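# Move tube rack from fume hood to bench, close sash

## Task

Take the tube rack out of the fume hood and set it on the bench so no part of it overhangs the bench's front or side edges. It must stand upright with every tube seated all the way down in its hole. Close the sash completely. The rack and tubes must never touch the floor, and the robot must not tip over or end up leaning. Everything must stay in place without the robot holding it. Finally, open the gripper and move the robot away.

## Robot and tools

Robot: TidyBot++, a wheeled base (0.54 m long, 0.50 m wide, 0.38 m tall) with one seven-joint arm and a two-finger gripper. The shoulder sits 0.12 m ahead of the base centre and 0.68 m above the floor. The arm starts folded with the hand pointing down; folded, it reaches up to 0.08 m past the base front and the elbow can be up to 1.15 m high. There are two cameras: base_camera (fixed on the base, facing forward and down) and wrist_camera (a fisheye that looks where the hand points). A loose object may occasionally get a short shove from outside.

Frames: the base frame has its origin on the floor under the base centre, with x forward, y left and z up. hand_pose is reported in this frame and gives the point midway between the finger pads. Its z axis runs out along the fingers, and the fingers close along its y axis. The odometry frame is where the base frame was at the start. base_odometry heading is in radians, left positive, from -3.142 to 3.142. It counts wheel turns, so slip looks like travel, and drift builds up over many moves. base_tilt is in degrees, with forward and right positive.

execute_actions: arguments are actions (a list holding one action, or an empty list to only read state and images) and cameras (a list of "base_camera", "wrist_camera" or "all"; omitted or null means all, [] means none). An action can hold base, joints, or both, plus optional speeds, and all of its motions start at once.
- base: exactly one key. translate_m is a forward offset in metres (-2 to 2, forward positive). strafe_m is a sideways offset in metres (-2 to 2, left positive). rotate_rad is a turn in place in radians (-6.3 to 6.3, counter-clockwise seen from above positive). Each is relative to where the base last measured itself. A single move that would need more than 8.667 s is refused.
- joints: absolute targets by name, in radians. joint_1_rad can take any angle; it swings the whole arm about vertical, and positive is clockwise from above, which is the opposite of rotate_rad. joint_2_rad (shoulder) -2.249 to 2.249. joint_3_rad can take any angle. joint_4_rad (elbow) -2.579 to 2.579. joint_5_rad can take any angle. joint_6_rad (wrist) -2.099 to 2.099. joint_7_rad can take any angle; with the hand pointing down, positive turns it counter-clockwise from above, and at 1.57 the fingers open left/right. gripper_pos runs from 0 (open, about 85 mm gap) to 1 (closed); the gap is roughly 85*(1-gripper_pos) mm. The done tolerances are ±0.039 for joints 1-4, ±0.056 for joints 5-7 and ±0.03 for the gripper. Joints that can take any angle go the short way round, so turn them in steps smaller than half a revolution.
- speeds: caps the top speed for this one action only. translate_m and strafe_m take 0.05-0.5 m/s; rotate_rad takes 0.1-1.57 rad/s. The defaults are the maxima.
Any unknown key or out-of-range number makes the whole call refused, and nothing moves. A joint or base left out of an action can still be pushing toward its earlier target. No action runs past 15 s.

Arm geometry: the upper arm is 0.42 m, the forearm 0.31 m, and the hand 0.31 m to the hand point. Take joint_1=0, joint_3=3.14 and joint_5=0, which is near the start. The arm then stays in the vertical x-z plane. Tilt from vertical (forward positive) is joint_2 for the upper arm, joint_2-joint_4 for the forearm, and joint_2-joint_4-joint_6 for the hand. To get the hand point's reach ahead of the shoulder, add up length*sin(tilt) over the three segments; its height above the shoulder is the sum of length*cos(tilt). A hand pointing straight down can reach at most about 0.94 m high, and only close in. Closed fingertips stick out about 20 mm past the hand point. Joints turn at up to 1.39 rad/s (1.22 for joints 5-7).

Accuracy: friction usually leaves the hand 1-2 cm off, more when the arm is stretched. Re-sending the same target does nothing. To correct, send each joint its previous command plus (wanted angle minus read angle). Trust the camera images over hand_pose. The arm sags under a held load, and weight is not compensated. While carrying, never command a joint to the angle it currently reads.

Result lines: a pictures line lists the image order. base_status and joint_status say how each motion ended: done, off_target (stopped short and maybe still pushing), contact_stop or time_out (old target dropped, it holds where it is), or not_followed. "joint command not followed" with a "cause:" line means that self-collision checking blocked every arm target; the gripper still moves. Those targets can be retried on later actions until you send targets that pass. No check stops the arm from hitting the base, and "ARM HIT" flags a hard knock against the base or the arm itself. For the gripper at target 1, done means it closed on nothing, and off_target means it is holding something at the reading shown. on_its_own reports motion you did not command. motor_effort gives each motor's effort in percent, with the peak in brackets; readings are noisy and biased. Motor temperatures lists one value per arm joint. Above 60 °C you see MOTOR HOT. At 75 °C an OVER-TEMPERATURE FAULT lets the arm sink, and joints show limit_stop_at_motor_heat; resend those targets. Holding loads heats the motors, even between calls. If a torque sensor saturates (104.5 N m for joints 1-4, 51.3 for joints 5-7; warnings at 56.7 and 29.4), the arm and gripper freeze for 10 s and the rest of the call is skipped, but the base keeps moving. When a result reports a stop, the later calls in that same reply are not run.

Base pitfalls: a base that is blocked pushes hard until it times out, and it may still say done while short of the goal. Arm contact above about 0.8 m while driving, or a sideways force on a raised hand, can tip the robot. Retracting the arm or backing off sets it upright again.

Other tools: wait(seconds 0-10) lets the scene run without new commands. zoom_image(camera, region [x0,y0,x1,y1] in pixels, at most 504x504) enlarges the latest image. read_manual gives only licence text. finished_scene(scene) closes the scene for good and reports success.

Avoid dropping the rack, spilling tubes, slamming it down, hitting hard, or pushing hard. Between replies the robot holds its last command. Camera calibration (intrinsics, distortion, extrinsics) is given for both cameras, with small per-scene errors.

Each tool is called by a JSON object that holds its "api" and its "payload".

## Session

{"api": "execute_actions", "payload": {"actions": []}}

Scene clock: 0.00 s.
Motor temperatures (°C, as the motors report them): [35 32 32 30 38 33 41]
base_odometry: x=+0.000 y=+0.000 heading=+0.000 (m, m, rad; odometry frame)
base_tilt: forward=+0.2 right=-0.3 (deg)
base_status: not commanded
joint_positions: joint_1_rad=+0.015 joint_2_rad=-0.307 joint_3_rad=+3.119 joint_4_rad=-2.539 joint_5_rad=-0.003 joint_6_rad=-0.858 joint_7_rad=+1.522 gripper_pos=+0.000
joint_status: not commanded
motor_effort: joint_1_rad=+0 joint_2_rad=-2 joint_3_rad=+0 joint_4_rad=+13 joint_5_rad=+0 joint_6_rad=+1 joint_7_rad=+0 (%)
hand_pose: x=+0.2557 y=+0.0022 z=+0.5788 quat_wxyz=(+0.002, +0.999, -0.022, +0.026) (m; base frame)
pictures: base_camera, wrist_camera
Images, in order (width x height): base_camera 644x364, wrist_camera 644x476.

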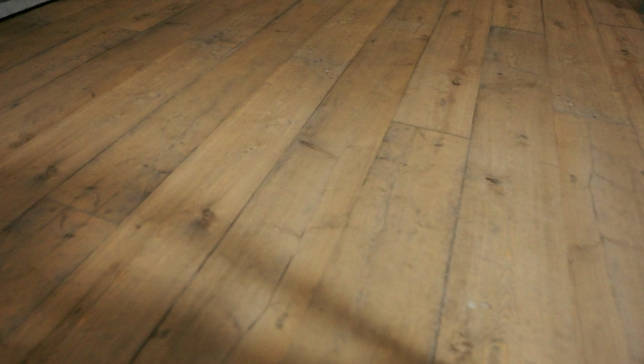

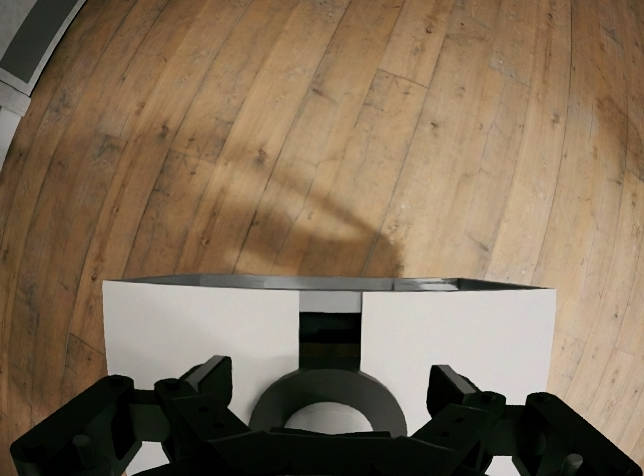

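{"api": "execute_actions", "payload": {"actions": [{"base":{"rotate_rad":1.22},"joints":{"joint_6_rad":0.5,"joint_7_rad":1.57}}]}}

Scene clock: 2.77 s.
Motor temperatures (°C, as the motors report them): [35 32 32 30 38 33 41]
base_odometry: x=+0.000 y=+0.000 heading=+1.220 (m, m, rad; odometry frame)
base_tilt: forward=+0.2 right=-0.3 (deg)
base_status: done
joint_positions: joint_1_rad=+0.015 joint_2_rad=-0.307 joint_3_rad=+3.119 joint_4_rad=-2.538 joint_5_rad=-0.003 joint_6_rad=+0.501 joint_7_rad=+1.529 gripper_pos=+0.000
joint_status: all done
motor_effort: joint_1_rad=+0(2) joint_2_rad=-7(8) joint_3_rad=+0(1) joint_4_rad=+17(17) joint_5_rad=+0(0) joint_6_rad=+9(9) joint_7_rad=-1(1) (%)
hand_pose: x=+0.5473 y=+0.0050 z=+0.8404 quat_wxyz=(-0.014, +0.761, -0.012, +0.648) (m; base frame)
pictures: base_camera, wrist_camera
camera_calibration (this result's frames):
wrist_camera: T_world_to_cam=[[0.0364781, -0.999243, 0.0135313, -0.0268105], [-0.139552, -0.0185011, -0.990042, 0.968998], [0.989543, 0.0342265, -0.140121, -0.28422], [0, 0, 0, 1]] pos_world=[0.417452, 0.000865141, 0.919886]
Images, in order (width x height): base_camera 644x364, wrist_camera 644x476.

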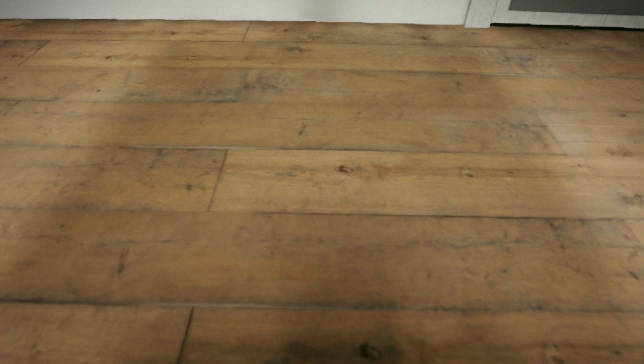

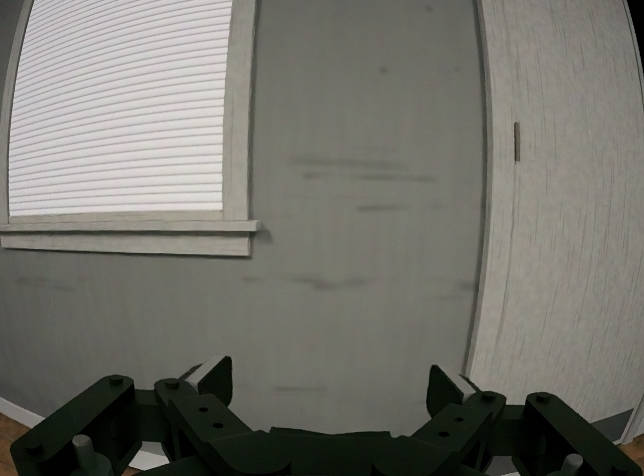

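{"api": "execute_actions", "payload": {"actions": [{"base":{"rotate_rad":-1.6}}]}}

{"api": "execute_actions", "payload": {"actions": [{"base":{"rotate_rad":-1.57}}]}}

Scene clock: 6.07 s.
Motor temperatures (°C, as the motors report them): [35 32 32 30 38 33 41]
base_odometry: x=+0.000 y=+0.000 heading=-0.380 (m, m, rad; odometry frame)
base_tilt: forward=+0.2 right=-0.3 (deg)
base_status: done
joint_positions: joint_1_rad=+0.015 joint_2_rad=-0.307 joint_3_rad=+3.119 joint_4_rad=-2.538 joint_5_rad=-0.003 joint_6_rad=+0.501 joint_7_rad=+1.529 gripper_pos=+0.000
joint_status: not commanded
motor_effort: joint_1_rad=-1(1) joint_2_rad=-7(9) joint_3_rad=+0(1) joint_4_rad=+17(17) joint_5_rad=+0(0) joint_6_rad=+9(8) joint_7_rad=+0(1) (%)
hand_pose: x=+0.5473 y=+0.0051 z=+0.8404 quat_wxyz=(-0.014, +0.761, -0.012, +0.648) (m; base frame)
pictures: base_camera, wrist_camera
camera_calibration (this result's frames):
wrist_camera: T_world_to_cam=[[0.0365451, -0.99924, 0.0135526, -0.0268331], [-0.139551, -0.0185316, -0.990041, 0.968997], [0.98954, 0.0342899, -0.140122, -0.284218], [0, 0, 0, 1]] pos_world=[0.417451, 0.000890207, 0.919885]
Images, in order (width x height): base_camera 644x364, wrist_camera 644x476.

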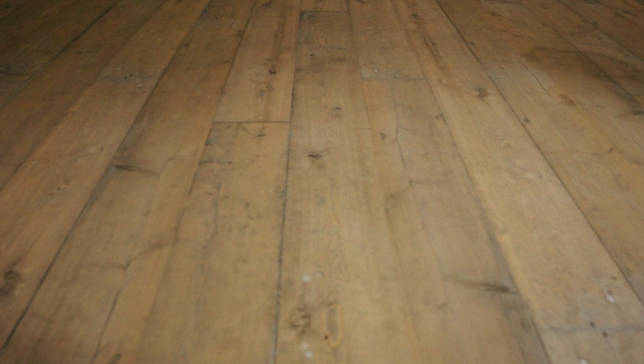

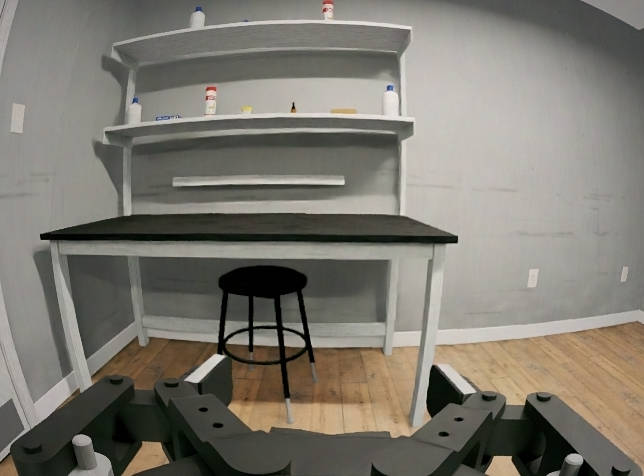

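Scene clock: 8.37 s.
Motor temperatures (°C, as the motors report them): [35 32 32 30 38 33 41]
base_odometry: x=+0.000 y=+0.000 heading=-1.950 (m, m, rad; odometry frame)
base_tilt: forward=+0.2 right=-0.3 (deg)
base_status: done
joint_positions: joint_1_rad=+0.015 joint_2_rad=-0.307 joint_3_rad=+3.119 joint_4_rad=-2.538 joint_5_rad=-0.003 joint_6_rad=+0.501 joint_7_rad=+1.529 gripper_pos=+0.000
joint_status: not commanded
motor_effort: joint_1_rad=+0(1) joint_2_rad=-6(8) joint_3_rad=+0(1) joint_4_rad=+17(17) joint_5_rad=+0(0) joint_6_rad=+8(9) joint_7_rad=-1(1) (%)
hand_pose: x=+0.5473 y=+0.0051 z=+0.8404 quat_wxyz=(-0.014, +0.761, -0.012, +0.648) (m; base frame)
pictures: base_camera, wrist_camera
camera_calibration (this result's frames):
wrist_camera: T_world_to_cam=[[0.036545, -0.99924, 0.0135526, -0.026833], [-0.139551, -0.0185316, -0.990041, 0.968997], [0.98954, 0.0342898, -0.140123, -0.284218], [0, 0, 0, 1]] pos_world=[0.417451, 0.000890189, 0.919885]
Images, in order (width x height): base_camera 644x364, wrist_camera 644x476.

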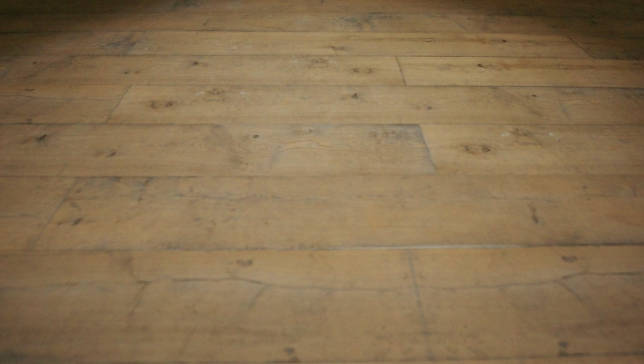

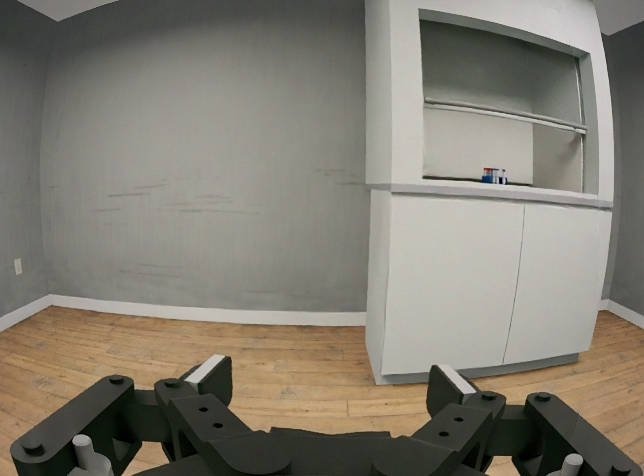

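{"api": "execute_actions", "payload": {"actions": [{"base":{"strafe_m":-0.87},"joints":{"joint_1_rad":0,"joint_3_rad":3.16,"joint_4_rad":-1.5,"joint_6_rad":-0.6,"joint_7_rad":1.61}}], "cameras": []}}

{"api": "execute_actions", "payload": {"actions": [{"base":{"translate_m":1.0}}]}}

Scene clock: 13.23 s.
Motor temperatures (°C, as the motors report them): [35 32 32 30 38 33 41]
base_odometry: x=-0.808 y=+0.323 heading=-1.950 (m, m, rad; odometry frame)
base_tilt: forward=+0.2 right=-0.3 (deg)
base_status: done
joint_positions: joint_1_rad=+0.015 joint_2_rad=-0.307 joint_3_rad=+3.147 joint_4_rad=-1.512 joint_5_rad=-0.003 joint_6_rad=-0.579 joint_7_rad=+1.568 gripper_pos=+0.000
joint_status: all done
motor_effort: joint_1_rad=-1(1) joint_2_rad=-10(11) joint_3_rad=+0(2) joint_4_rad=+19(21) joint_5_rad=+0(0) joint_6_rad=+8(10) joint_7_rad=+0(0) (%)
hand_pose: x=+0.5898 y=-0.0082 z=+1.1293 quat_wxyz=(+0.003, +0.778, -0.010, +0.628) (m; base frame)
pictures: none
No camera images: the call's "cameras" was empty. Leave "cameras" out to get every camera's image.

Scene clock: 16.60 s.
Motor temperatures (°C, as the motors report them): [35 32 32 30 38 33 41]
base_odometry: x=-1.179 y=-0.606 heading=-1.951 (m, m, rad; odometry frame)
base_tilt: forward=+0.2 right=-0.3 (deg)
base_status: done
joint_positions: joint_1_rad=+0.015 joint_2_rad=-0.306 joint_3_rad=+3.147 joint_4_rad=-1.510 joint_5_rad=-0.003 joint_6_rad=-0.584 joint_7_rad=+1.568 gripper_pos=+0.000
joint_status: not commanded
motor_effort: joint_1_rad=-1(0) joint_2_rad=-11(14) joint_3_rad=-1(0) joint_4_rad=+20(21) joint_5_rad=+0(0) joint_6_rad=+9(10) joint_7_rad=-1(0) (%)
hand_pose: x=+0.5895 y=-0.0081 z=+1.1290 quat_wxyz=(+0.003, +0.779, -0.010, +0.627) (m; base frame)
pictures: base_camera, wrist_camera
camera_calibration (this result's frames):
wrist_camera: T_world_to_cam=[[0.0213372, -0.99892, 0.041279, -0.067817], [-0.196206, -0.0446693, -0.979545, 1.28167], [0.98033, 0.0128015, -0.196947, -0.215751], [0, 0, 0, 1]] pos_world=[0.464425, -0.00773061, 1.21576]
Images, in order (width x height): base_camera 644x364, wrist_camera 644x476.

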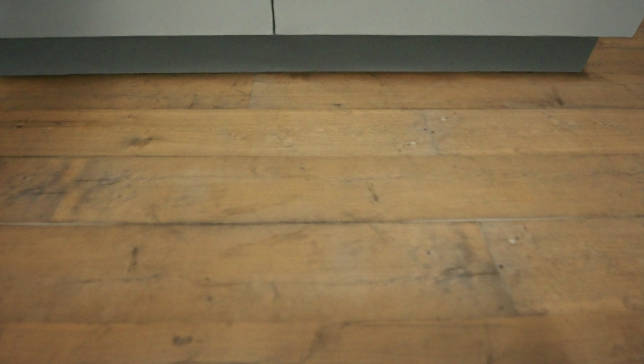

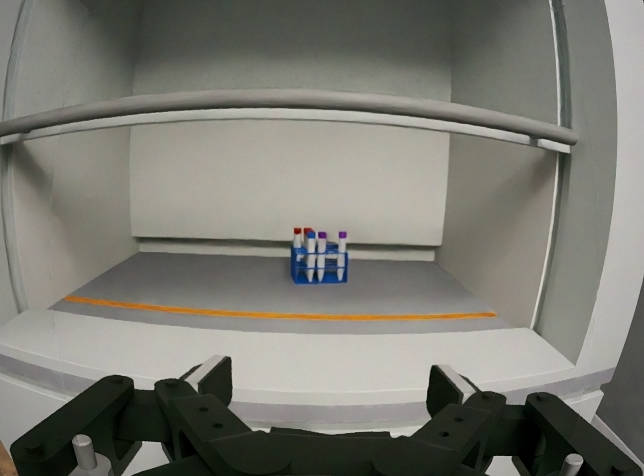

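{"api": "execute_actions", "payload": {"actions": [{"base":{"translate_m":0.35}}]}}

{"api": "zoom_image", "payload": {"camera": "wrist_camera", "region": [220,230,420,380]}}

Scene clock: 19.93 s.
Motor temperatures (°C, as the motors report them): [35 32 32 30 38 33 41]
base_odometry: x=-1.309 y=-0.931 heading=-1.951 (m, m, rad; odometry frame)
base_tilt: forward=+0.2 right=-0.3 (deg)
base_status: done
joint_positions: joint_1_rad=+0.015 joint_2_rad=-0.302 joint_3_rad=+3.147 joint_4_rad=-1.509 joint_5_rad=-0.003 joint_6_rad=-0.585 joint_7_rad=+1.568 gripper_pos=+0.000
joint_status: not commanded
motor_effort: joint_1_rad=-1(0) joint_2_rad=-11(14) joint_3_rad=+0(0) joint_4_rad=+20(21) joint_5_rad=+0(0) joint_6_rad=+9(9) joint_7_rad=-1(1) (%)
hand_pose: x=+0.5914 y=-0.0082 z=+1.1271 quat_wxyz=(+0.003, +0.781, -0.010, +0.625) (m; base frame)
pictures: base_camera, wrist_camera
camera_calibration (this result's frames):
wrist_camera: T_world_to_cam=[[0.0215262, -0.998922, 0.041116, -0.067733], [-0.200639, -0.0446052, -0.978649, 1.28181], [0.979429, 0.0128172, -0.201383, -0.212375], [0, 0, 0, 1]] pos_world=[0.466646, -0.00776251, 1.21446]
Images, in order (width x height): base_camera 644x364, wrist_camera 644x476.

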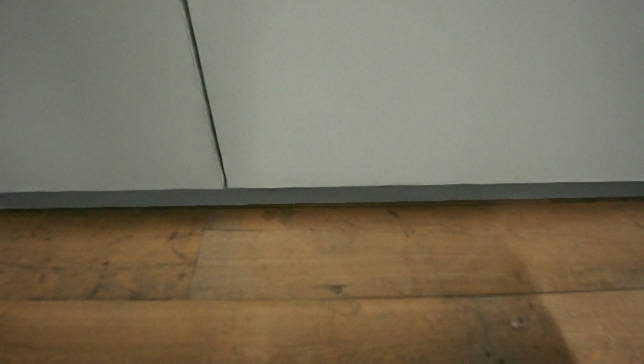

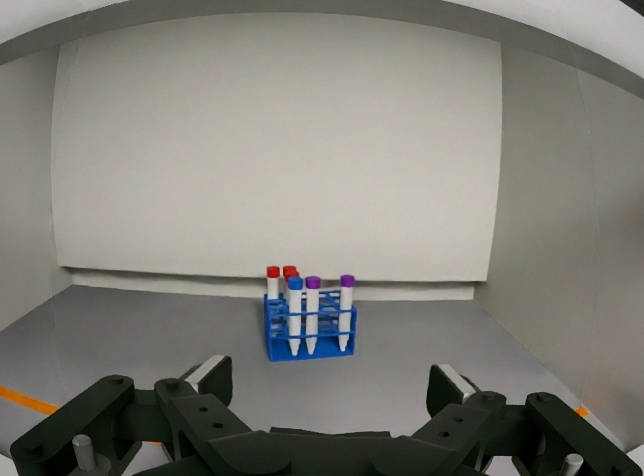

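Region (220, 230, 420, 380) of wrist_camera's 644x476 image, scaled by 2.520; it fills the top 378 rows of this view, and the rest is white.

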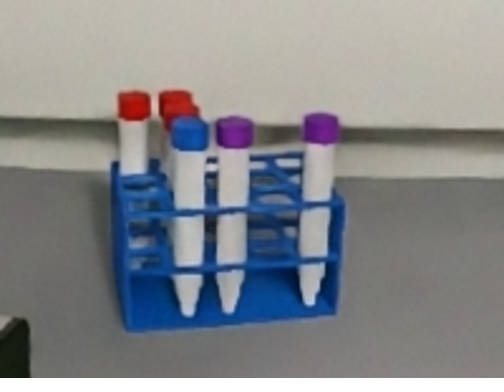

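{"api": "execute_actions", "payload": {"actions": [{"base":{"rotate_rad":0.2},"joints":{"joint_6_rad":0.06,"gripper_pos":0.6}}], "cameras": []}}

{"api": "execute_actions", "payload": {"actions": [{"base":{"strafe_m":-0.1},"joints":{"joint_2_rad":0.17,"joint_4_rad":-1.54,"joint_6_rad":0.06}}]}}

Scene clock: 25.47 s.
Motor temperatures (°C, as the motors report them): [35 32 32 31 38 33 41]
base_odometry: x=-1.309 y=-0.931 heading=-1.751 (m, m, rad; odometry frame)
base_tilt: forward=+0.2 right=-0.3 (deg)
base_status: done
joint_positions: joint_1_rad=+0.013 joint_2_rad=-0.275 joint_3_rad=+3.158 joint_4_rad=-1.556 joint_5_rad=-0.003 joint_6_rad=+0.003 joint_7_rad=+1.572 gripper_pos=+0.600
joint_status: joint_6_rad off_target (ended at +0.003, target +0.060); the others done
motor_effort: joint_1_rad=-1(8) joint_2_rad=-19(22) joint_3_rad=-1(9) joint_4_rad=+30(41) joint_5_rad=+0(3) joint_6_rad=+16(31) joint_7_rad=-1(2) (%)
hand_pose: x=+0.6042 y=-0.0151 z=+1.2664 quat_wxyz=(+0.010, +0.596, -0.011, +0.803) (m; base frame)
pictures: none
No camera images: the call's "cameras" was empty. Leave "cameras" out to get every camera's image.

Scene clock: 27.27 s.
Motor temperatures (°C, as the motors report them): [35 32 32 31 38 33 41]
base_odometry: x=-1.407 y=-0.913 heading=-1.750 (m, m, rad; odometry frame)
base_tilt: forward=+0.2 right=-0.2 (deg)
base_status: done
joint_positions: joint_1_rad=+0.004 joint_2_rad=+0.173 joint_3_rad=+3.156 joint_4_rad=-1.538 joint_5_rad=-0.003 joint_6_rad=+0.048 joint_7_rad=+1.572 gripper_pos=+0.600
joint_status: all done
motor_effort: joint_1_rad=-1(3) joint_2_rad=-29(32) joint_3_rad=-1(4) joint_4_rad=+21(30) joint_5_rad=+0(0) joint_6_rad=+9(16) joint_7_rad=-1(1) (%)
hand_pose: x=+0.8126 y=-0.0105 z=+1.0238 quat_wxyz=(+0.007, +0.739, -0.006, +0.674) (m; base frame)
pictures: base_camera, wrist_camera
camera_calibration (this result's frames):
wrist_camera: T_world_to_cam=[[0.0158048, -0.9984, 0.0543003, -0.0794668], [-0.0733205, -0.0553181, -0.995773, 1.13895], [0.997183, 0.0117567, -0.0740774, -0.594645], [0, 0, 0, 1]] pos_world=[0.677734, -0.00934413, 1.0944]
Images, in order (width x height): base_camera 644x364, wrist_camera 644x476.

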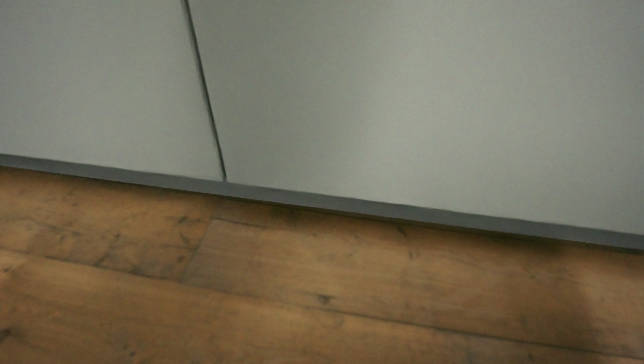

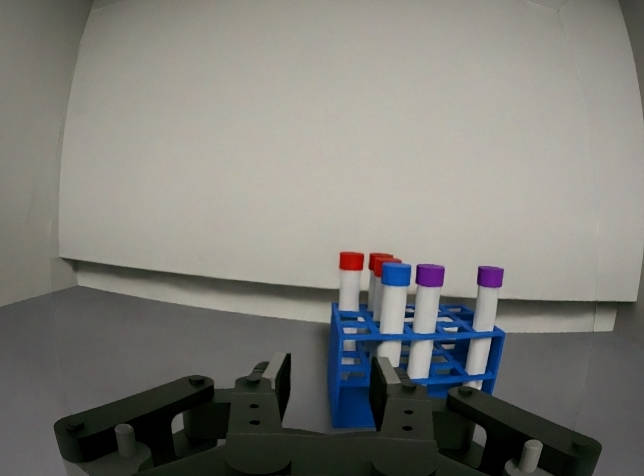

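{"api": "execute_actions", "payload": {"actions": [{"base":{"translate_m":0.04},"joints":{"joint_2_rad":0.196,"gripper_pos":0.74}}], "cameras": ["wrist_camera"]}}

Scene clock: 29.93 s.
Motor temperatures (°C, as the motors report them): [35 32 32 31 38 33 41]
base_odometry: x=-1.415 y=-0.953 heading=-1.751 (m, m, rad; odometry frame)
base_tilt: forward=+0.2 right=-0.3 (deg)
base_status: done
joint_positions: joint_1_rad=+0.004 joint_2_rad=+0.185 joint_3_rad=+3.156 joint_4_rad=-1.538 joint_5_rad=-0.003 joint_6_rad=+0.048 joint_7_rad=+1.572 gripper_pos=+0.740
joint_status: all done
motor_effort: joint_1_rad=-1(1) joint_2_rad=-28(31) joint_3_rad=-1(1) joint_4_rad=+20(22) joint_5_rad=+0(0) joint_6_rad=+9(10) joint_7_rad=-1(0) (%)
hand_pose: x=+0.8169 y=-0.0106 z=+1.0150 quat_wxyz=(+0.007, +0.743, -0.006, +0.669) (m; base frame)
pictures: wrist_camera
camera_calibration (this result's frames):
wrist_camera: T_world_to_cam=[[0.0164784, -0.998402, 0.0540538, -0.0793771], [-0.0856964, -0.0552724, -0.994787, 1.13967], [0.996185, 0.0117603, -0.0864703, -0.58616], [0, 0, 0, 1]] pos_world=[0.682898, -0.00936444, 1.08733]
Images, in order (width x height): wrist_camera 644x476.

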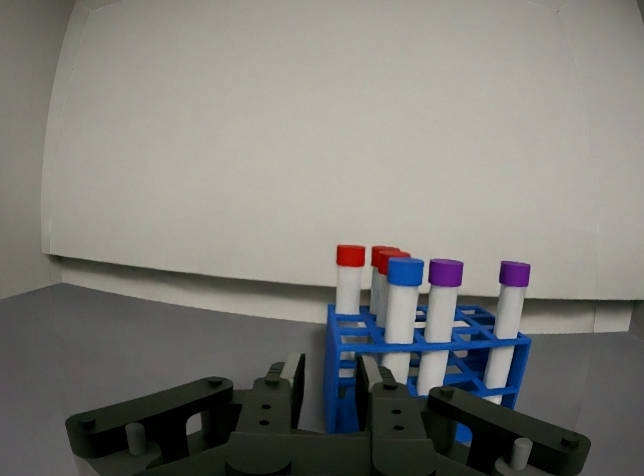

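{"api": "execute_actions", "payload": {"actions": [{"base":{"translate_m":0.02},"joints":{"joint_2_rad":0.24}}], "cameras": ["wrist_camera"]}}

Scene clock: 32.17 s.
Motor temperatures (°C, as the motors report them): [35 32 32 31 38 33 41]
base_odometry: x=-1.418 y=-0.973 heading=-1.751 (m, m, rad; odometry frame)
base_tilt: forward=+0.2 right=-0.3 (deg)
base_status: done
joint_positions: joint_1_rad=+0.004 joint_2_rad=+0.231 joint_3_rad=+3.156 joint_4_rad=-1.541 joint_5_rad=-0.003 joint_6_rad=+0.048 joint_7_rad=+1.572 gripper_pos=+0.740
joint_status: all done
motor_effort: joint_1_rad=-1(1) joint_2_rad=-30(32) joint_3_rad=+0(1) joint_4_rad=+20(22) joint_5_rad=+0(0) joint_6_rad=+9(9) joint_7_rad=-1(1) (%)
hand_pose: x=+0.8312 y=-0.0106 z=+0.9812 quat_wxyz=(+0.007, +0.759, -0.006, +0.651) (m; base frame)
pictures: wrist_camera
camera_calibration (this result's frames):
wrist_camera: T_world_to_cam=[[0.0190552, -0.998414, 0.0529722, -0.0789215], [-0.1336, -0.0550493, -0.989505, 1.14186], [0.990852, 0.0117782, -0.134437, -0.551851], [0, 0, 0, 1]] pos_world=[0.700858, -0.00943808, 1.05987]
Images, in order (width x height): wrist_camera 644x476.

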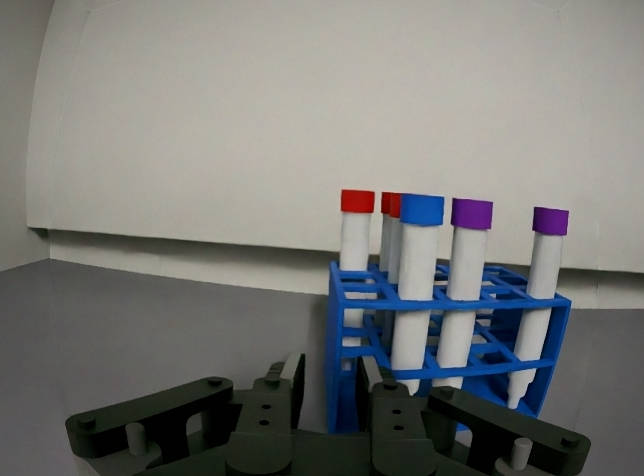

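{"api": "execute_actions", "payload": {"actions": [{"joints":{"joint_4_rad":-1.625,"joint_6_rad":0.245,"gripper_pos":0.78}}], "cameras": ["wrist_camera"]}}

{"api": "execute_actions", "payload": {"actions": [{"base":{"translate_m":0.025},"speeds":{"translate_m":0.05}}], "cameras": ["wrist_camera"]}}

Scene clock: 35.57 s.
Motor temperatures (°C, as the motors report them): [35 32 32 31 38 33 41]
base_odometry: x=-1.418 y=-0.973 heading=-1.751 (m, m, rad; odometry frame)
base_tilt: forward=+0.2 right=-0.3 (deg)
base_status: not commanded
joint_positions: joint_1_rad=+0.004 joint_2_rad=+0.231 joint_3_rad=+3.156 joint_4_rad=-1.615 joint_5_rad=-0.003 joint_6_rad=+0.228 joint_7_rad=+1.572 gripper_pos=+0.780
joint_status: all done
motor_effort: joint_1_rad=+0(0) joint_2_rad=-31(30) joint_3_rad=+0(1) joint_4_rad=+20(20) joint_5_rad=+0(0) joint_6_rad=+9(9) joint_7_rad=-1(1) (%)
hand_pose: x=+0.8290 y=-0.0107 z=+0.9910 quat_wxyz=(+0.007, +0.724, -0.006, +0.690) (m; base frame)
pictures: wrist_camera
camera_calibration (this result's frames):
wrist_camera: T_world_to_cam=[[0.0131946, -0.998305, 0.0566848, -0.0782842], [-0.029051, -0.0570485, -0.997949, 1.07292], [0.999491, 0.0115208, -0.0297545, -0.659202], [0, 0, 0, 1]] pos_world=[0.691069, -0.00934814, 1.05555]
Images, in order (width x height): wrist_camera 644x476.

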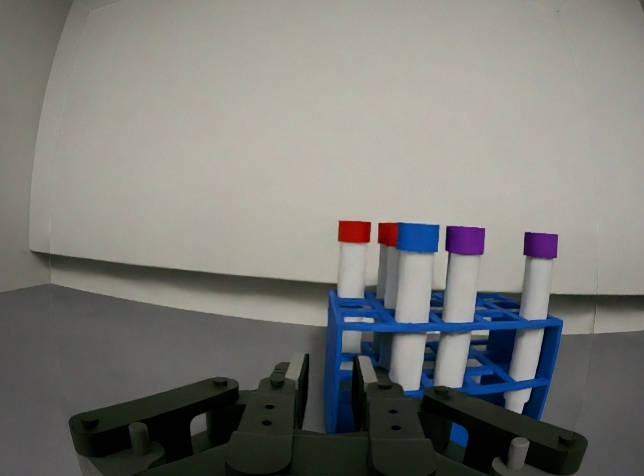

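Scene clock: 36.53 s.
Motor temperatures (°C, as the motors report them): [35 32 32 31 38 33 41]
base_odometry: x=-1.423 y=-0.997 heading=-1.751 (m, m, rad; odometry frame)
base_tilt: forward=+0.2 right=-0.3 (deg)
base_status: done
joint_positions: joint_1_rad=+0.004 joint_2_rad=+0.232 joint_3_rad=+3.156 joint_4_rad=-1.615 joint_5_rad=-0.003 joint_6_rad=+0.228 joint_7_rad=+1.572 gripper_pos=+0.780
joint_status: not commanded
motor_effort: joint_1_rad=+0(1) joint_2_rad=-30(34) joint_3_rad=-1(1) joint_4_rad=+20(21) joint_5_rad=+0(0) joint_6_rad=+10(9) joint_7_rad=-1(1) (%)
hand_pose: x=+0.8292 y=-0.0107 z=+0.9905 quat_wxyz=(+0.007, +0.724, -0.006, +0.690) (m; base frame)
pictures: wrist_camera
camera_calibration (this result's frames):
wrist_camera: T_world_to_cam=[[0.0132286, -0.998305, 0.0566743, -0.0782795], [-0.0296523, -0.057046, -0.997931, 1.07296], [0.999473, 0.0115207, -0.0303567, -0.658777], [0, 0, 0, 1]] pos_world=[0.691281, -0.009349, 1.05518]
Images, in order (width x height): wrist_camera 644x476.

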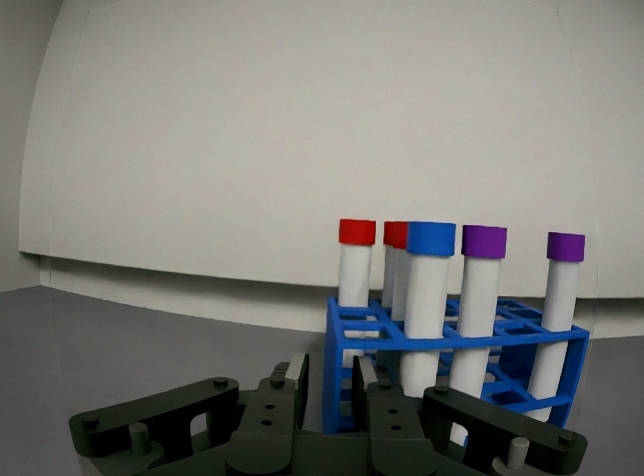

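Looks plausible.

{"api": "execute_actions", "payload": {"actions": [{"base":{"translate_m":0.032},"speeds":{"translate_m":0.05}}]}}

Scene clock: 38.83 s.
Motor temperatures (°C, as the motors report them): [35 32 32 31 38 34 41]
base_odometry: x=-1.429 y=-1.029 heading=-1.751 (m, m, rad; odometry frame)
base_tilt: forward=+0.2 right=-0.3 (deg)
base_status: done
joint_positions: joint_1_rad=+0.004 joint_2_rad=+0.232 joint_3_rad=+3.156 joint_4_rad=-1.615 joint_5_rad=-0.003 joint_6_rad=+0.228 joint_7_rad=+1.572 gripper_pos=+0.780
joint_status: not commanded
motor_effort: joint_1_rad=+0(1) joint_2_rad=-30(32) joint_3_rad=-1(1) joint_4_rad=+20(21) joint_5_rad=+0(0) joint_6_rad=+9(9) joint_7_rad=+0(1) (%)
hand_pose: x=+0.8292 y=-0.0107 z=+0.9904 quat_wxyz=(+0.007, +0.724, -0.006, +0.690) (m; base frame)
pictures: base_camera, wrist_camera
camera_calibration (this result's frames):
wrist_camera: T_world_to_cam=[[0.0132339, -0.998305, 0.0566726, -0.0782774], [-0.0297476, -0.0570456, -0.997928, 1.07295], [0.99947, 0.0115206, -0.0304521, -0.658708], [0, 0, 0, 1]] pos_world=[0.691313, -0.0093491, 1.0551]
Images, in order (width x height): base_camera 644x364, wrist_camera 644x476.

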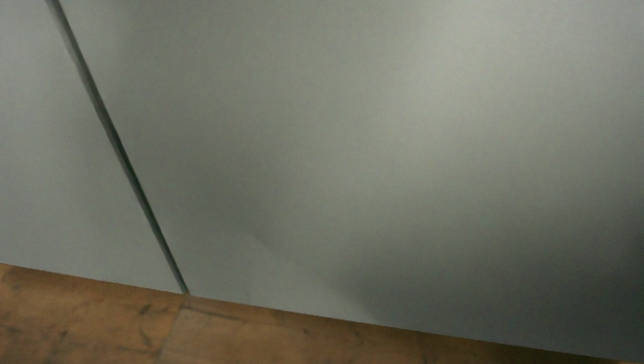

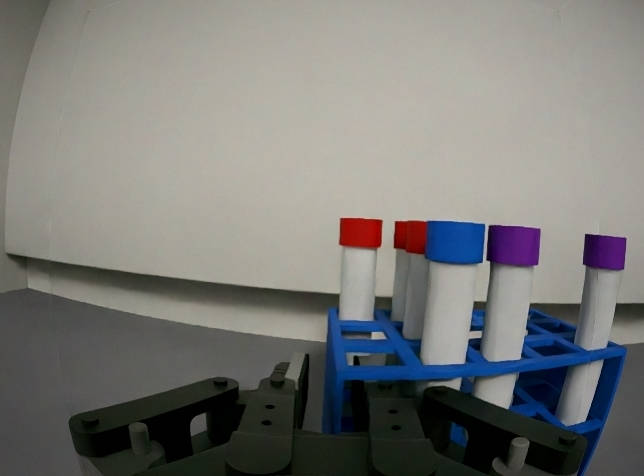

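{"api": "execute_actions", "payload": {"actions": [{"base":{"translate_m":0.008},"joints":{"gripper_pos":0.86}}], "cameras": []}}

{"api": "execute_actions", "payload": {"actions": [{"joints":{"gripper_pos":1}}], "cameras": ["wrist_camera"]}}

{"api": "execute_actions", "payload": {"actions": [{"joints":{"joint_4_rad":-1.45,"joint_6_rad":0.07}}], "cameras": ["wrist_camera"]}}

Scene clock: 40.77 s.
Motor temperatures (°C, as the motors report them): [35 32 32 31 38 34 41]
base_odometry: x=-1.431 y=-1.037 heading=-1.751 (m, m, rad; odometry frame)
base_tilt: forward=+0.2 right=-0.3 (deg)
base_status: done
joint_positions: joint_1_rad=+0.004 joint_2_rad=+0.234 joint_3_rad=+3.156 joint_4_rad=-1.615 joint_5_rad=-0.003 joint_6_rad=+0.229 joint_7_rad=+1.572 gripper_pos=+0.860
joint_status: all done
motor_effort: joint_1_rad=-1(1) joint_2_rad=-30(35) joint_3_rad=-2(2) joint_4_rad=+20(21) joint_5_rad=+0(0) joint_6_rad=+9(9) joint_7_rad=-1(1) (%)
hand_pose: x=+0.8299 y=-0.0107 z=+0.9890 quat_wxyz=(+0.007, +0.725, -0.006, +0.689) (m; base frame)
pictures: none
No camera images: the call's "cameras" was empty. Leave "cameras" out to get every camera's image.

Scene clock: 41.33 s.
Motor temperatures (°C, as the motors report them): [35 32 32 31 38 34 41]
base_odometry: x=-1.431 y=-1.037 heading=-1.751 (m, m, rad; odometry frame)
base_tilt: forward=+0.2 right=-0.3 (deg)
base_status: not commanded
joint_positions: joint_1_rad=+0.004 joint_2_rad=+0.234 joint_3_rad=+3.156 joint_4_rad=-1.615 joint_5_rad=-0.003 joint_6_rad=+0.229 joint_7_rad=+1.572 gripper_pos=+0.981
joint_status: all done
motor_effort: joint_1_rad=+0(1) joint_2_rad=-28(29) joint_3_rad=-1(1) joint_4_rad=+19(20) joint_5_rad=+0(0) joint_6_rad=+8(9) joint_7_rad=-1(1) (%)
hand_pose: x=+0.8299 y=-0.0107 z=+0.9890 quat_wxyz=(+0.007, +0.725, -0.006, +0.689) (m; base frame)
pictures: wrist_camera
camera_calibration (this result's frames):
wrist_camera: T_world_to_cam=[[0.0133247, -0.998305, 0.0566552, -0.0782663], [-0.0313452, -0.0570494, -0.997879, 1.07281], [0.99942, 0.0115206, -0.0320522, -0.657827], [0, 0, 0, 1]] pos_world=[0.692116, -0.00935179, 1.05389]
Images, in order (width x height): wrist_camera 644x476.

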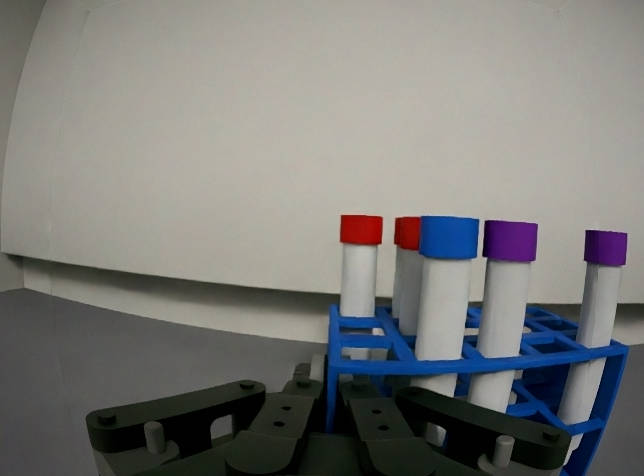

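Scene clock: 42.50 s.
Motor temperatures (°C, as the motors report them): [35 32 32 31 38 34 41]
base_odometry: x=-1.431 y=-1.037 heading=-1.751 (m, m, rad; odometry frame)
base_tilt: forward=+0.2 right=-0.3 (deg)
base_status: not commanded
joint_positions: joint_1_rad=+0.004 joint_2_rad=+0.238 joint_3_rad=+3.156 joint_4_rad=-1.465 joint_5_rad=-0.003 joint_6_rad=+0.084 joint_7_rad=+1.572 gripper_pos=+0.981
joint_status: all done
motor_effort: joint_1_rad=+0(0) joint_2_rad=-32(33) joint_3_rad=-1(1) joint_4_rad=+22(22) joint_5_rad=+0(1) joint_6_rad=+10(11) joint_7_rad=-1(0) (%)
hand_pose: x=+0.8407 y=-0.0106 z=+1.0345 quat_wxyz=(+0.007, +0.724, -0.006, +0.690) (m; base frame)
pictures: wrist_camera
camera_calibration (this result's frames):
wrist_camera: T_world_to_cam=[[0.0135847, -0.998299, 0.0566937, -0.0811522], [-0.0292243, -0.0570711, -0.997942, 1.11688], [0.999481, 0.0118999, -0.0299499, -0.669391], [0, 0, 0, 1]] pos_world=[0.702786, -0.00930678, 1.09914]
Images, in order (width x height): wrist_camera 644x476.

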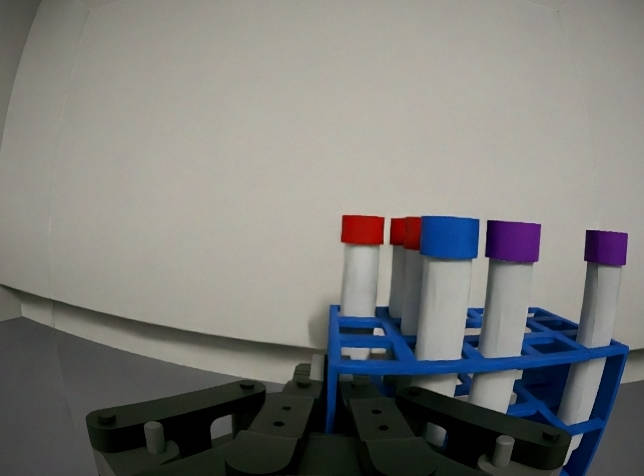

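{"api": "execute_actions", "payload": {"actions": [{"base":{"translate_m":-1.45},"speeds":{"translate_m":0.35}}], "cameras": ["wrist_camera"]}}

{"api": "execute_actions", "payload": {"actions": [{"base":{"rotate_rad":1.37},"speeds":{"rotate_rad":0.6}}], "cameras": ["wrist_camera"]}}

{"api": "execute_actions", "payload": {"actions": [{"base":{"translate_m":1.9},"joints":{"joint_4_rad":-1.8,"joint_6_rad":0.43},"speeds":{"translate_m":0.4}}]}}

Scene clock: 49.83 s.
Motor temperatures (°C, as the motors report them): [35 33 32 31 38 34 41]
base_odometry: x=-1.170 y=+0.390 heading=-1.751 (m, m, rad; odometry frame)
base_tilt: forward=+0.2 right=-0.3 (deg)
base_status: done
joint_positions: joint_1_rad=+0.004 joint_2_rad=+0.246 joint_3_rad=+3.156 joint_4_rad=-1.465 joint_5_rad=-0.003 joint_6_rad=+0.080 joint_7_rad=+1.572 gripper_pos=+0.981
joint_status: not commanded
motor_effort: joint_1_rad=+0(2) joint_2_rad=-31(36) joint_3_rad=-1(1) joint_4_rad=+21(24) joint_5_rad=+1(1) joint_6_rad=+10(11) joint_7_rad=+0(0) (%)
hand_pose: x=+0.8436 y=-0.0106 z=+1.0275 quat_wxyz=(+0.007, +0.728, -0.006, +0.686) (m; base frame)
pictures: wrist_camera
camera_calibration (this result's frames):
wrist_camera: T_world_to_cam=[[0.0142369, -0.998304, 0.0564484, -0.0811086], [-0.0411634, -0.0569914, -0.997526, 1.11954], [0.999051, 0.0118781, -0.041905, -0.659855], [0, 0, 0, 1]] pos_world=[0.706467, -0.00932889, 1.0937]
Images, in order (width x height): wrist_camera 644x476.

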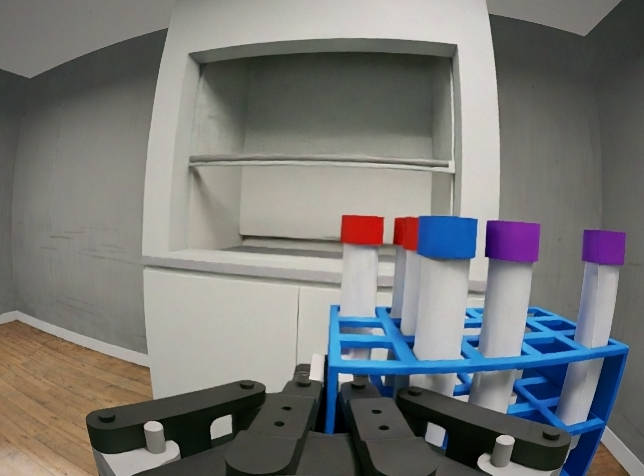

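Scene clock: 52.87 s.
Motor temperatures (°C, as the motors report them): [35 33 32 31 38 34 41]
base_odometry: x=-1.170 y=+0.390 heading=-0.382 (m, m, rad; odometry frame)
base_tilt: forward=+0.2 right=-0.3 (deg)
base_status: done
joint_positions: joint_1_rad=-0.003 joint_2_rad=+0.246 joint_3_rad=+3.158 joint_4_rad=-1.465 joint_5_rad=-0.003 joint_6_rad=+0.080 joint_7_rad=+1.572 gripper_pos=+0.981
joint_status: not commanded
motor_effort: joint_1_rad=+0(6) joint_2_rad=-32(34) joint_3_rad=-1(4) joint_4_rad=+22(22) joint_5_rad=+0(1) joint_6_rad=+10(11) joint_7_rad=+0(0) (%)
hand_pose: x=+0.8436 y=-0.0067 z=+1.0274 quat_wxyz=(+0.006, +0.728, -0.004, +0.686) (m; base frame)
pictures: wrist_camera
camera_calibration (this result's frames):
wrist_camera: T_world_to_cam=[[0.0194029, -0.998193, 0.0568619, -0.0820059], [-0.0409211, -0.0576178, -0.9975, 1.11952], [0.998974, 0.0170276, -0.0419651, -0.659804], [0, 0, 0, 1]] pos_world=[0.70653, -0.00611891, 1.09369]
Images, in order (width x height): wrist_camera 644x476.

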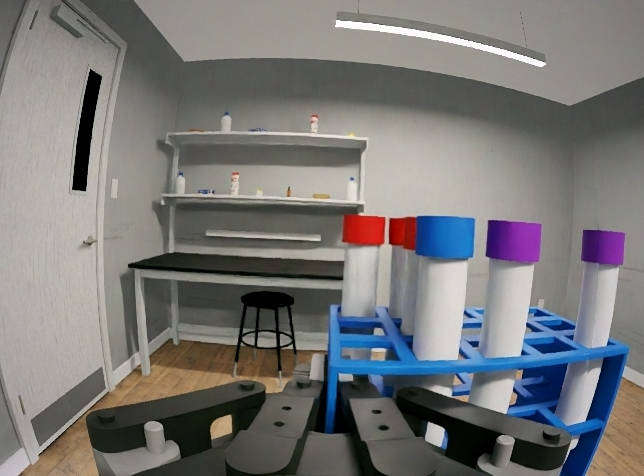

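Scene clock: 58.77 s.
Motor temperatures (°C, as the motors report them): [35 33 32 31 38 34 41]
base_odometry: x=+0.594 y=-0.317 heading=-0.381 (m, m, rad; odometry frame)
base_tilt: forward=+0.2 right=-0.3 (deg)
base_status: done
joint_positions: joint_1_rad=-0.003 joint_2_rad=+0.246 joint_3_rad=+3.158 joint_4_rad=-1.794 joint_5_rad=-0.003 joint_6_rad=+0.404 joint_7_rad=+1.572 gripper_pos=+0.981
joint_status: all done
motor_effort: joint_1_rad=-1(1) joint_2_rad=-31(33) joint_3_rad=-1(1) joint_4_rad=+20(23) joint_5_rad=+0(0) joint_6_rad=+11(11) joint_7_rad=-1(0) (%)
hand_pose: x=+0.8125 y=-0.0070 z=+0.9276 quat_wxyz=(+0.006, +0.730, -0.004, +0.684) (m; base frame)
pictures: base_camera, wrist_camera
camera_calibration (this result's frames):
wrist_camera: T_world_to_cam=[[0.0188934, -0.998199, 0.056934, -0.0756204], [-0.0461467, -0.0577541, -0.997264, 1.02262], [0.998756, 0.0162144, -0.0471548, -0.627858], [0, 0, 0, 1]] pos_world=[0.675696, -0.00624316, 0.994525]
Images, in order (width x height): base_camera 644x364, wrist_camera 644x476.

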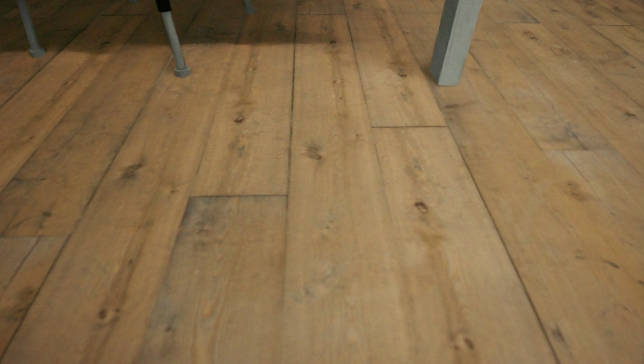

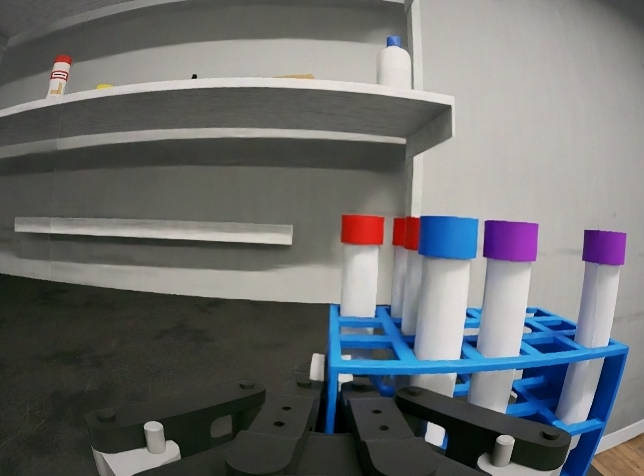

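{"api": "execute_actions", "payload": {"actions": [{"base":{"translate_m":0.2},"joints":{"joint_4_rad":-2.02,"joint_6_rad":0.665},"speeds":{"translate_m":0.25}}], "cameras": ["wrist_camera"]}}

{"api": "execute_actions", "payload": {"actions": [{"joints":{"joint_4_rad":-2.1,"joint_6_rad":0.745}}], "cameras": ["wrist_camera"]}}

Scene clock: 64.03 s.
Motor temperatures (°C, as the motors report them): [35 33 32 31 38 34 41]
base_odometry: x=+0.780 y=-0.391 heading=-0.381 (m, m, rad; odometry frame)
base_tilt: forward=+0.2 right=-0.3 (deg)
base_status: done
joint_positions: joint_1_rad=-0.003 joint_2_rad=+0.245 joint_3_rad=+3.158 joint_4_rad=-2.014 joint_5_rad=-0.003 joint_6_rad=+0.639 joint_7_rad=+1.572 gripper_pos=+0.981
joint_status: all done
motor_effort: joint_1_rad=+0(1) joint_2_rad=-28(31) joint_3_rad=-1(2) joint_4_rad=+18(20) joint_5_rad=+0(1) joint_6_rad=+11(12) joint_7_rad=+0(1) (%)
hand_pose: x=+0.7750 y=-0.0069 z=+0.8745 quat_wxyz=(+0.006, +0.725, -0.004, +0.689) (m; base frame)
pictures: wrist_camera
camera_calibration (this result's frames):
wrist_camera: T_world_to_cam=[[0.0176055, -0.998178, 0.0577192, -0.0714632], [-0.0314037, -0.0582517, -0.997808, 0.956982], [0.999352, 0.0157543, -0.0323721, -0.606293], [0, 0, 0, 1]] pos_world=[0.637211, -0.00603536, 0.939382]
Images, in order (width x height): wrist_camera 644x476.

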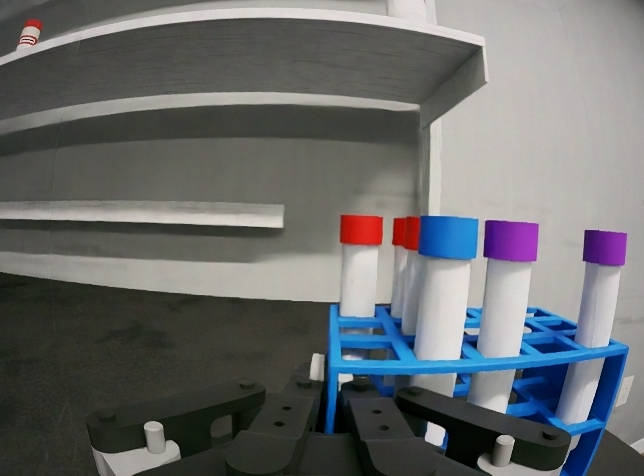

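Scene clock: 64.90 s.
Motor temperatures (°C, as the motors report them): [35 33 32 31 38 34 41]
base_odometry: x=+0.780 y=-0.391 heading=-0.381 (m, m, rad; odometry frame)
base_tilt: forward=+0.2 right=-0.3 (deg)
base_status: not commanded
joint_positions: joint_1_rad=-0.003 joint_2_rad=+0.245 joint_3_rad=+3.158 joint_4_rad=-2.099 joint_5_rad=-0.003 joint_6_rad=+0.716 joint_7_rad=+1.572 gripper_pos=+0.981
joint_status: all done
motor_effort: joint_1_rad=+0(1) joint_2_rad=-28(28) joint_3_rad=-1(1) joint_4_rad=+17(18) joint_5_rad=+0(0) joint_6_rad=+9(10) joint_7_rad=-1(1) (%)
hand_pose: x=+0.7571 y=-0.0068 z=+0.8526 quat_wxyz=(+0.006, +0.727, -0.004, +0.687) (m; base frame)
pictures: wrist_camera
camera_calibration (this result's frames):
wrist_camera: T_world_to_cam=[[0.0178184, -0.998178, 0.0576456, -0.0698926], [-0.0381004, -0.0582907, -0.997572, 0.939523], [0.999115, 0.0155788, -0.0390697, -0.583311], [0, 0, 0, 1]] pos_world=[0.619837, -0.00591251, 0.918481]
Images, in order (width x height): wrist_camera 644x476.

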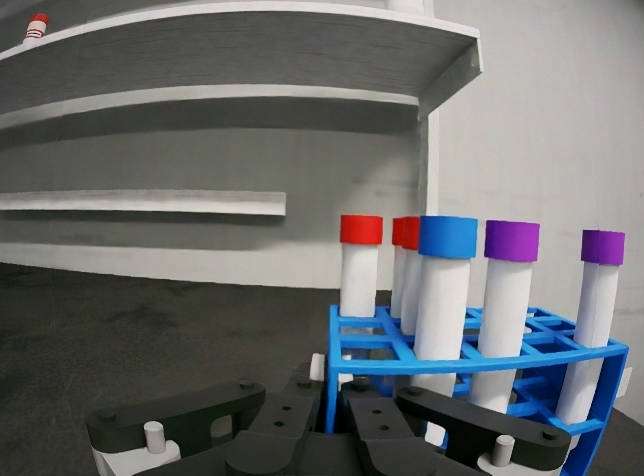

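{"api": "execute_actions", "payload": {"actions": [{"joints":{"joint_2_rad":0.285,"joint_6_rad":0.79}}], "cameras": ["wrist_camera"]}}

Scene clock: 66.77 s.
Motor temperatures (°C, as the motors report them): [35 33 32 31 38 34 41]
base_odometry: x=+0.780 y=-0.391 heading=-0.381 (m, m, rad; odometry frame)
base_tilt: forward=+0.2 right=-0.3 (deg)
base_status: not commanded
joint_positions: joint_1_rad=-0.003 joint_2_rad=+0.274 joint_3_rad=+3.158 joint_4_rad=-2.099 joint_5_rad=-0.003 joint_6_rad=+0.763 joint_7_rad=+1.572 gripper_pos=+0.981
joint_status: all done
motor_effort: joint_1_rad=-1(1) joint_2_rad=-28(29) joint_3_rad=-1(1) joint_4_rad=+17(17) joint_5_rad=+0(0) joint_6_rad=+11(10) joint_7_rad=+0(0) (%)
hand_pose: x=+0.7627 y=-0.0067 z=+0.8490 quat_wxyz=(+0.007, +0.721, -0.004, +0.693) (m; base frame)
pictures: wrist_camera
camera_calibration (this result's frames):
wrist_camera: T_world_to_cam=[[0.0168503, -0.998131, 0.058744, -0.0699358], [-0.0195469, -0.05907, -0.998062, 0.922361], [0.999667, 0.0156693, -0.0205057, -0.605157], [0, 0, 0, 1]] pos_world=[0.624163, -0.00583874, 0.912273]
Images, in order (width x height): wrist_camera 644x476.

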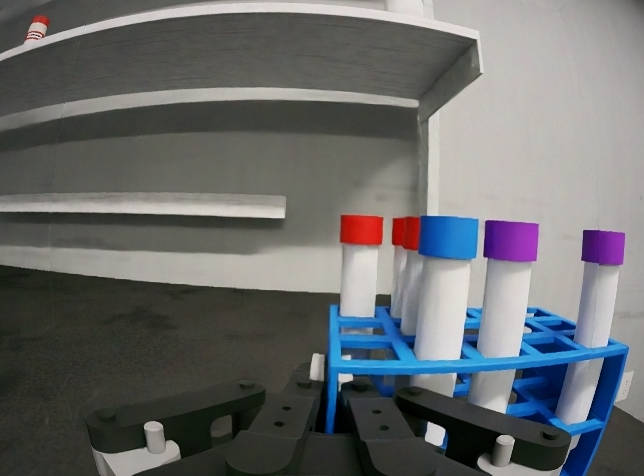

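{"api": "execute_actions", "payload": {"actions": [{"joints":{"joint_2_rad":0.32,"joint_6_rad":0.81}}], "cameras": []}}

Scene clock: 68.37 s.
Motor temperatures (°C, as the motors report them): [35 33 32 31 38 34 41]
base_odometry: x=+0.780 y=-0.391 heading=-0.381 (m, m, rad; odometry frame)
base_tilt: forward=+0.2 right=-0.3 (deg)
base_status: not commanded
joint_positions: joint_1_rad=-0.003 joint_2_rad=+0.308 joint_3_rad=+3.158 joint_4_rad=-2.099 joint_5_rad=-0.003 joint_6_rad=+0.782 joint_7_rad=+1.572 gripper_pos=+0.981
joint_status: all done
motor_effort: joint_1_rad=+0(0) joint_2_rad=-29(30) joint_3_rad=-1(1) joint_4_rad=+16(17) joint_5_rad=+0(0) joint_6_rad=+10(11) joint_7_rad=-1(0) (%)
hand_pose: x=+0.7684 y=-0.0067 z=+0.8328 quat_wxyz=(+0.007, +0.726, -0.004, +0.688) (m; base frame)
pictures: none
No camera images: the call's "cameras" was empty. Leave "cameras" out to get every camera's image.

{"api": "execute_actions", "payload": {"actions": [{"joints":{"joint_2_rad":0.36,"joint_6_rad":0.85}}], "cameras": ["wrist_camera"]}}

Scene clock: 69.90 s.
Motor temperatures (°C, as the motors report them): [35 33 32 31 38 34 41]
base_odometry: x=+0.780 y=-0.391 heading=-0.381 (m, m, rad; odometry frame)
base_tilt: forward=+0.2 right=-0.3 (deg)
base_status: not commanded
joint_positions: joint_1_rad=-0.003 joint_2_rad=+0.338 joint_3_rad=+3.158 joint_4_rad=-2.098 joint_5_rad=-0.003 joint_6_rad=+0.832 joint_7_rad=+1.572 gripper_pos=+0.981
joint_status: all done
motor_effort: joint_1_rad=+0(0) joint_2_rad=-28(30) joint_3_rad=-1(1) joint_4_rad=+15(16) joint_5_rad=+0(0) joint_6_rad=+10(10) joint_7_rad=-1(0) (%)
hand_pose: x=+0.7735 y=-0.0066 z=+0.8291 quat_wxyz=(+0.007, +0.719, -0.003, +0.695) (m; base frame)
pictures: wrist_camera
camera_calibration (this result's frames):
wrist_camera: T_world_to_cam=[[0.0167645, -0.998056, 0.0600206, -0.0698559], [-0.014355, -0.0602631, -0.998079, 0.898731], [0.999756, 0.0158707, -0.0153374, -0.620779], [0, 0, 0, 1]] pos_world=[0.6347, -0.00570764, 0.891676]
Images, in order (width x height): wrist_camera 644x476.

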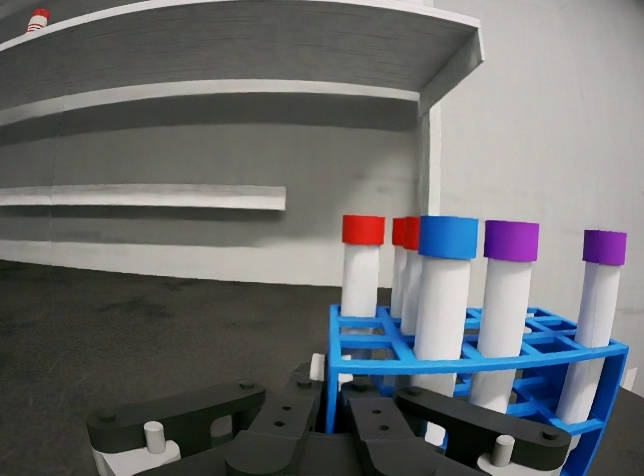

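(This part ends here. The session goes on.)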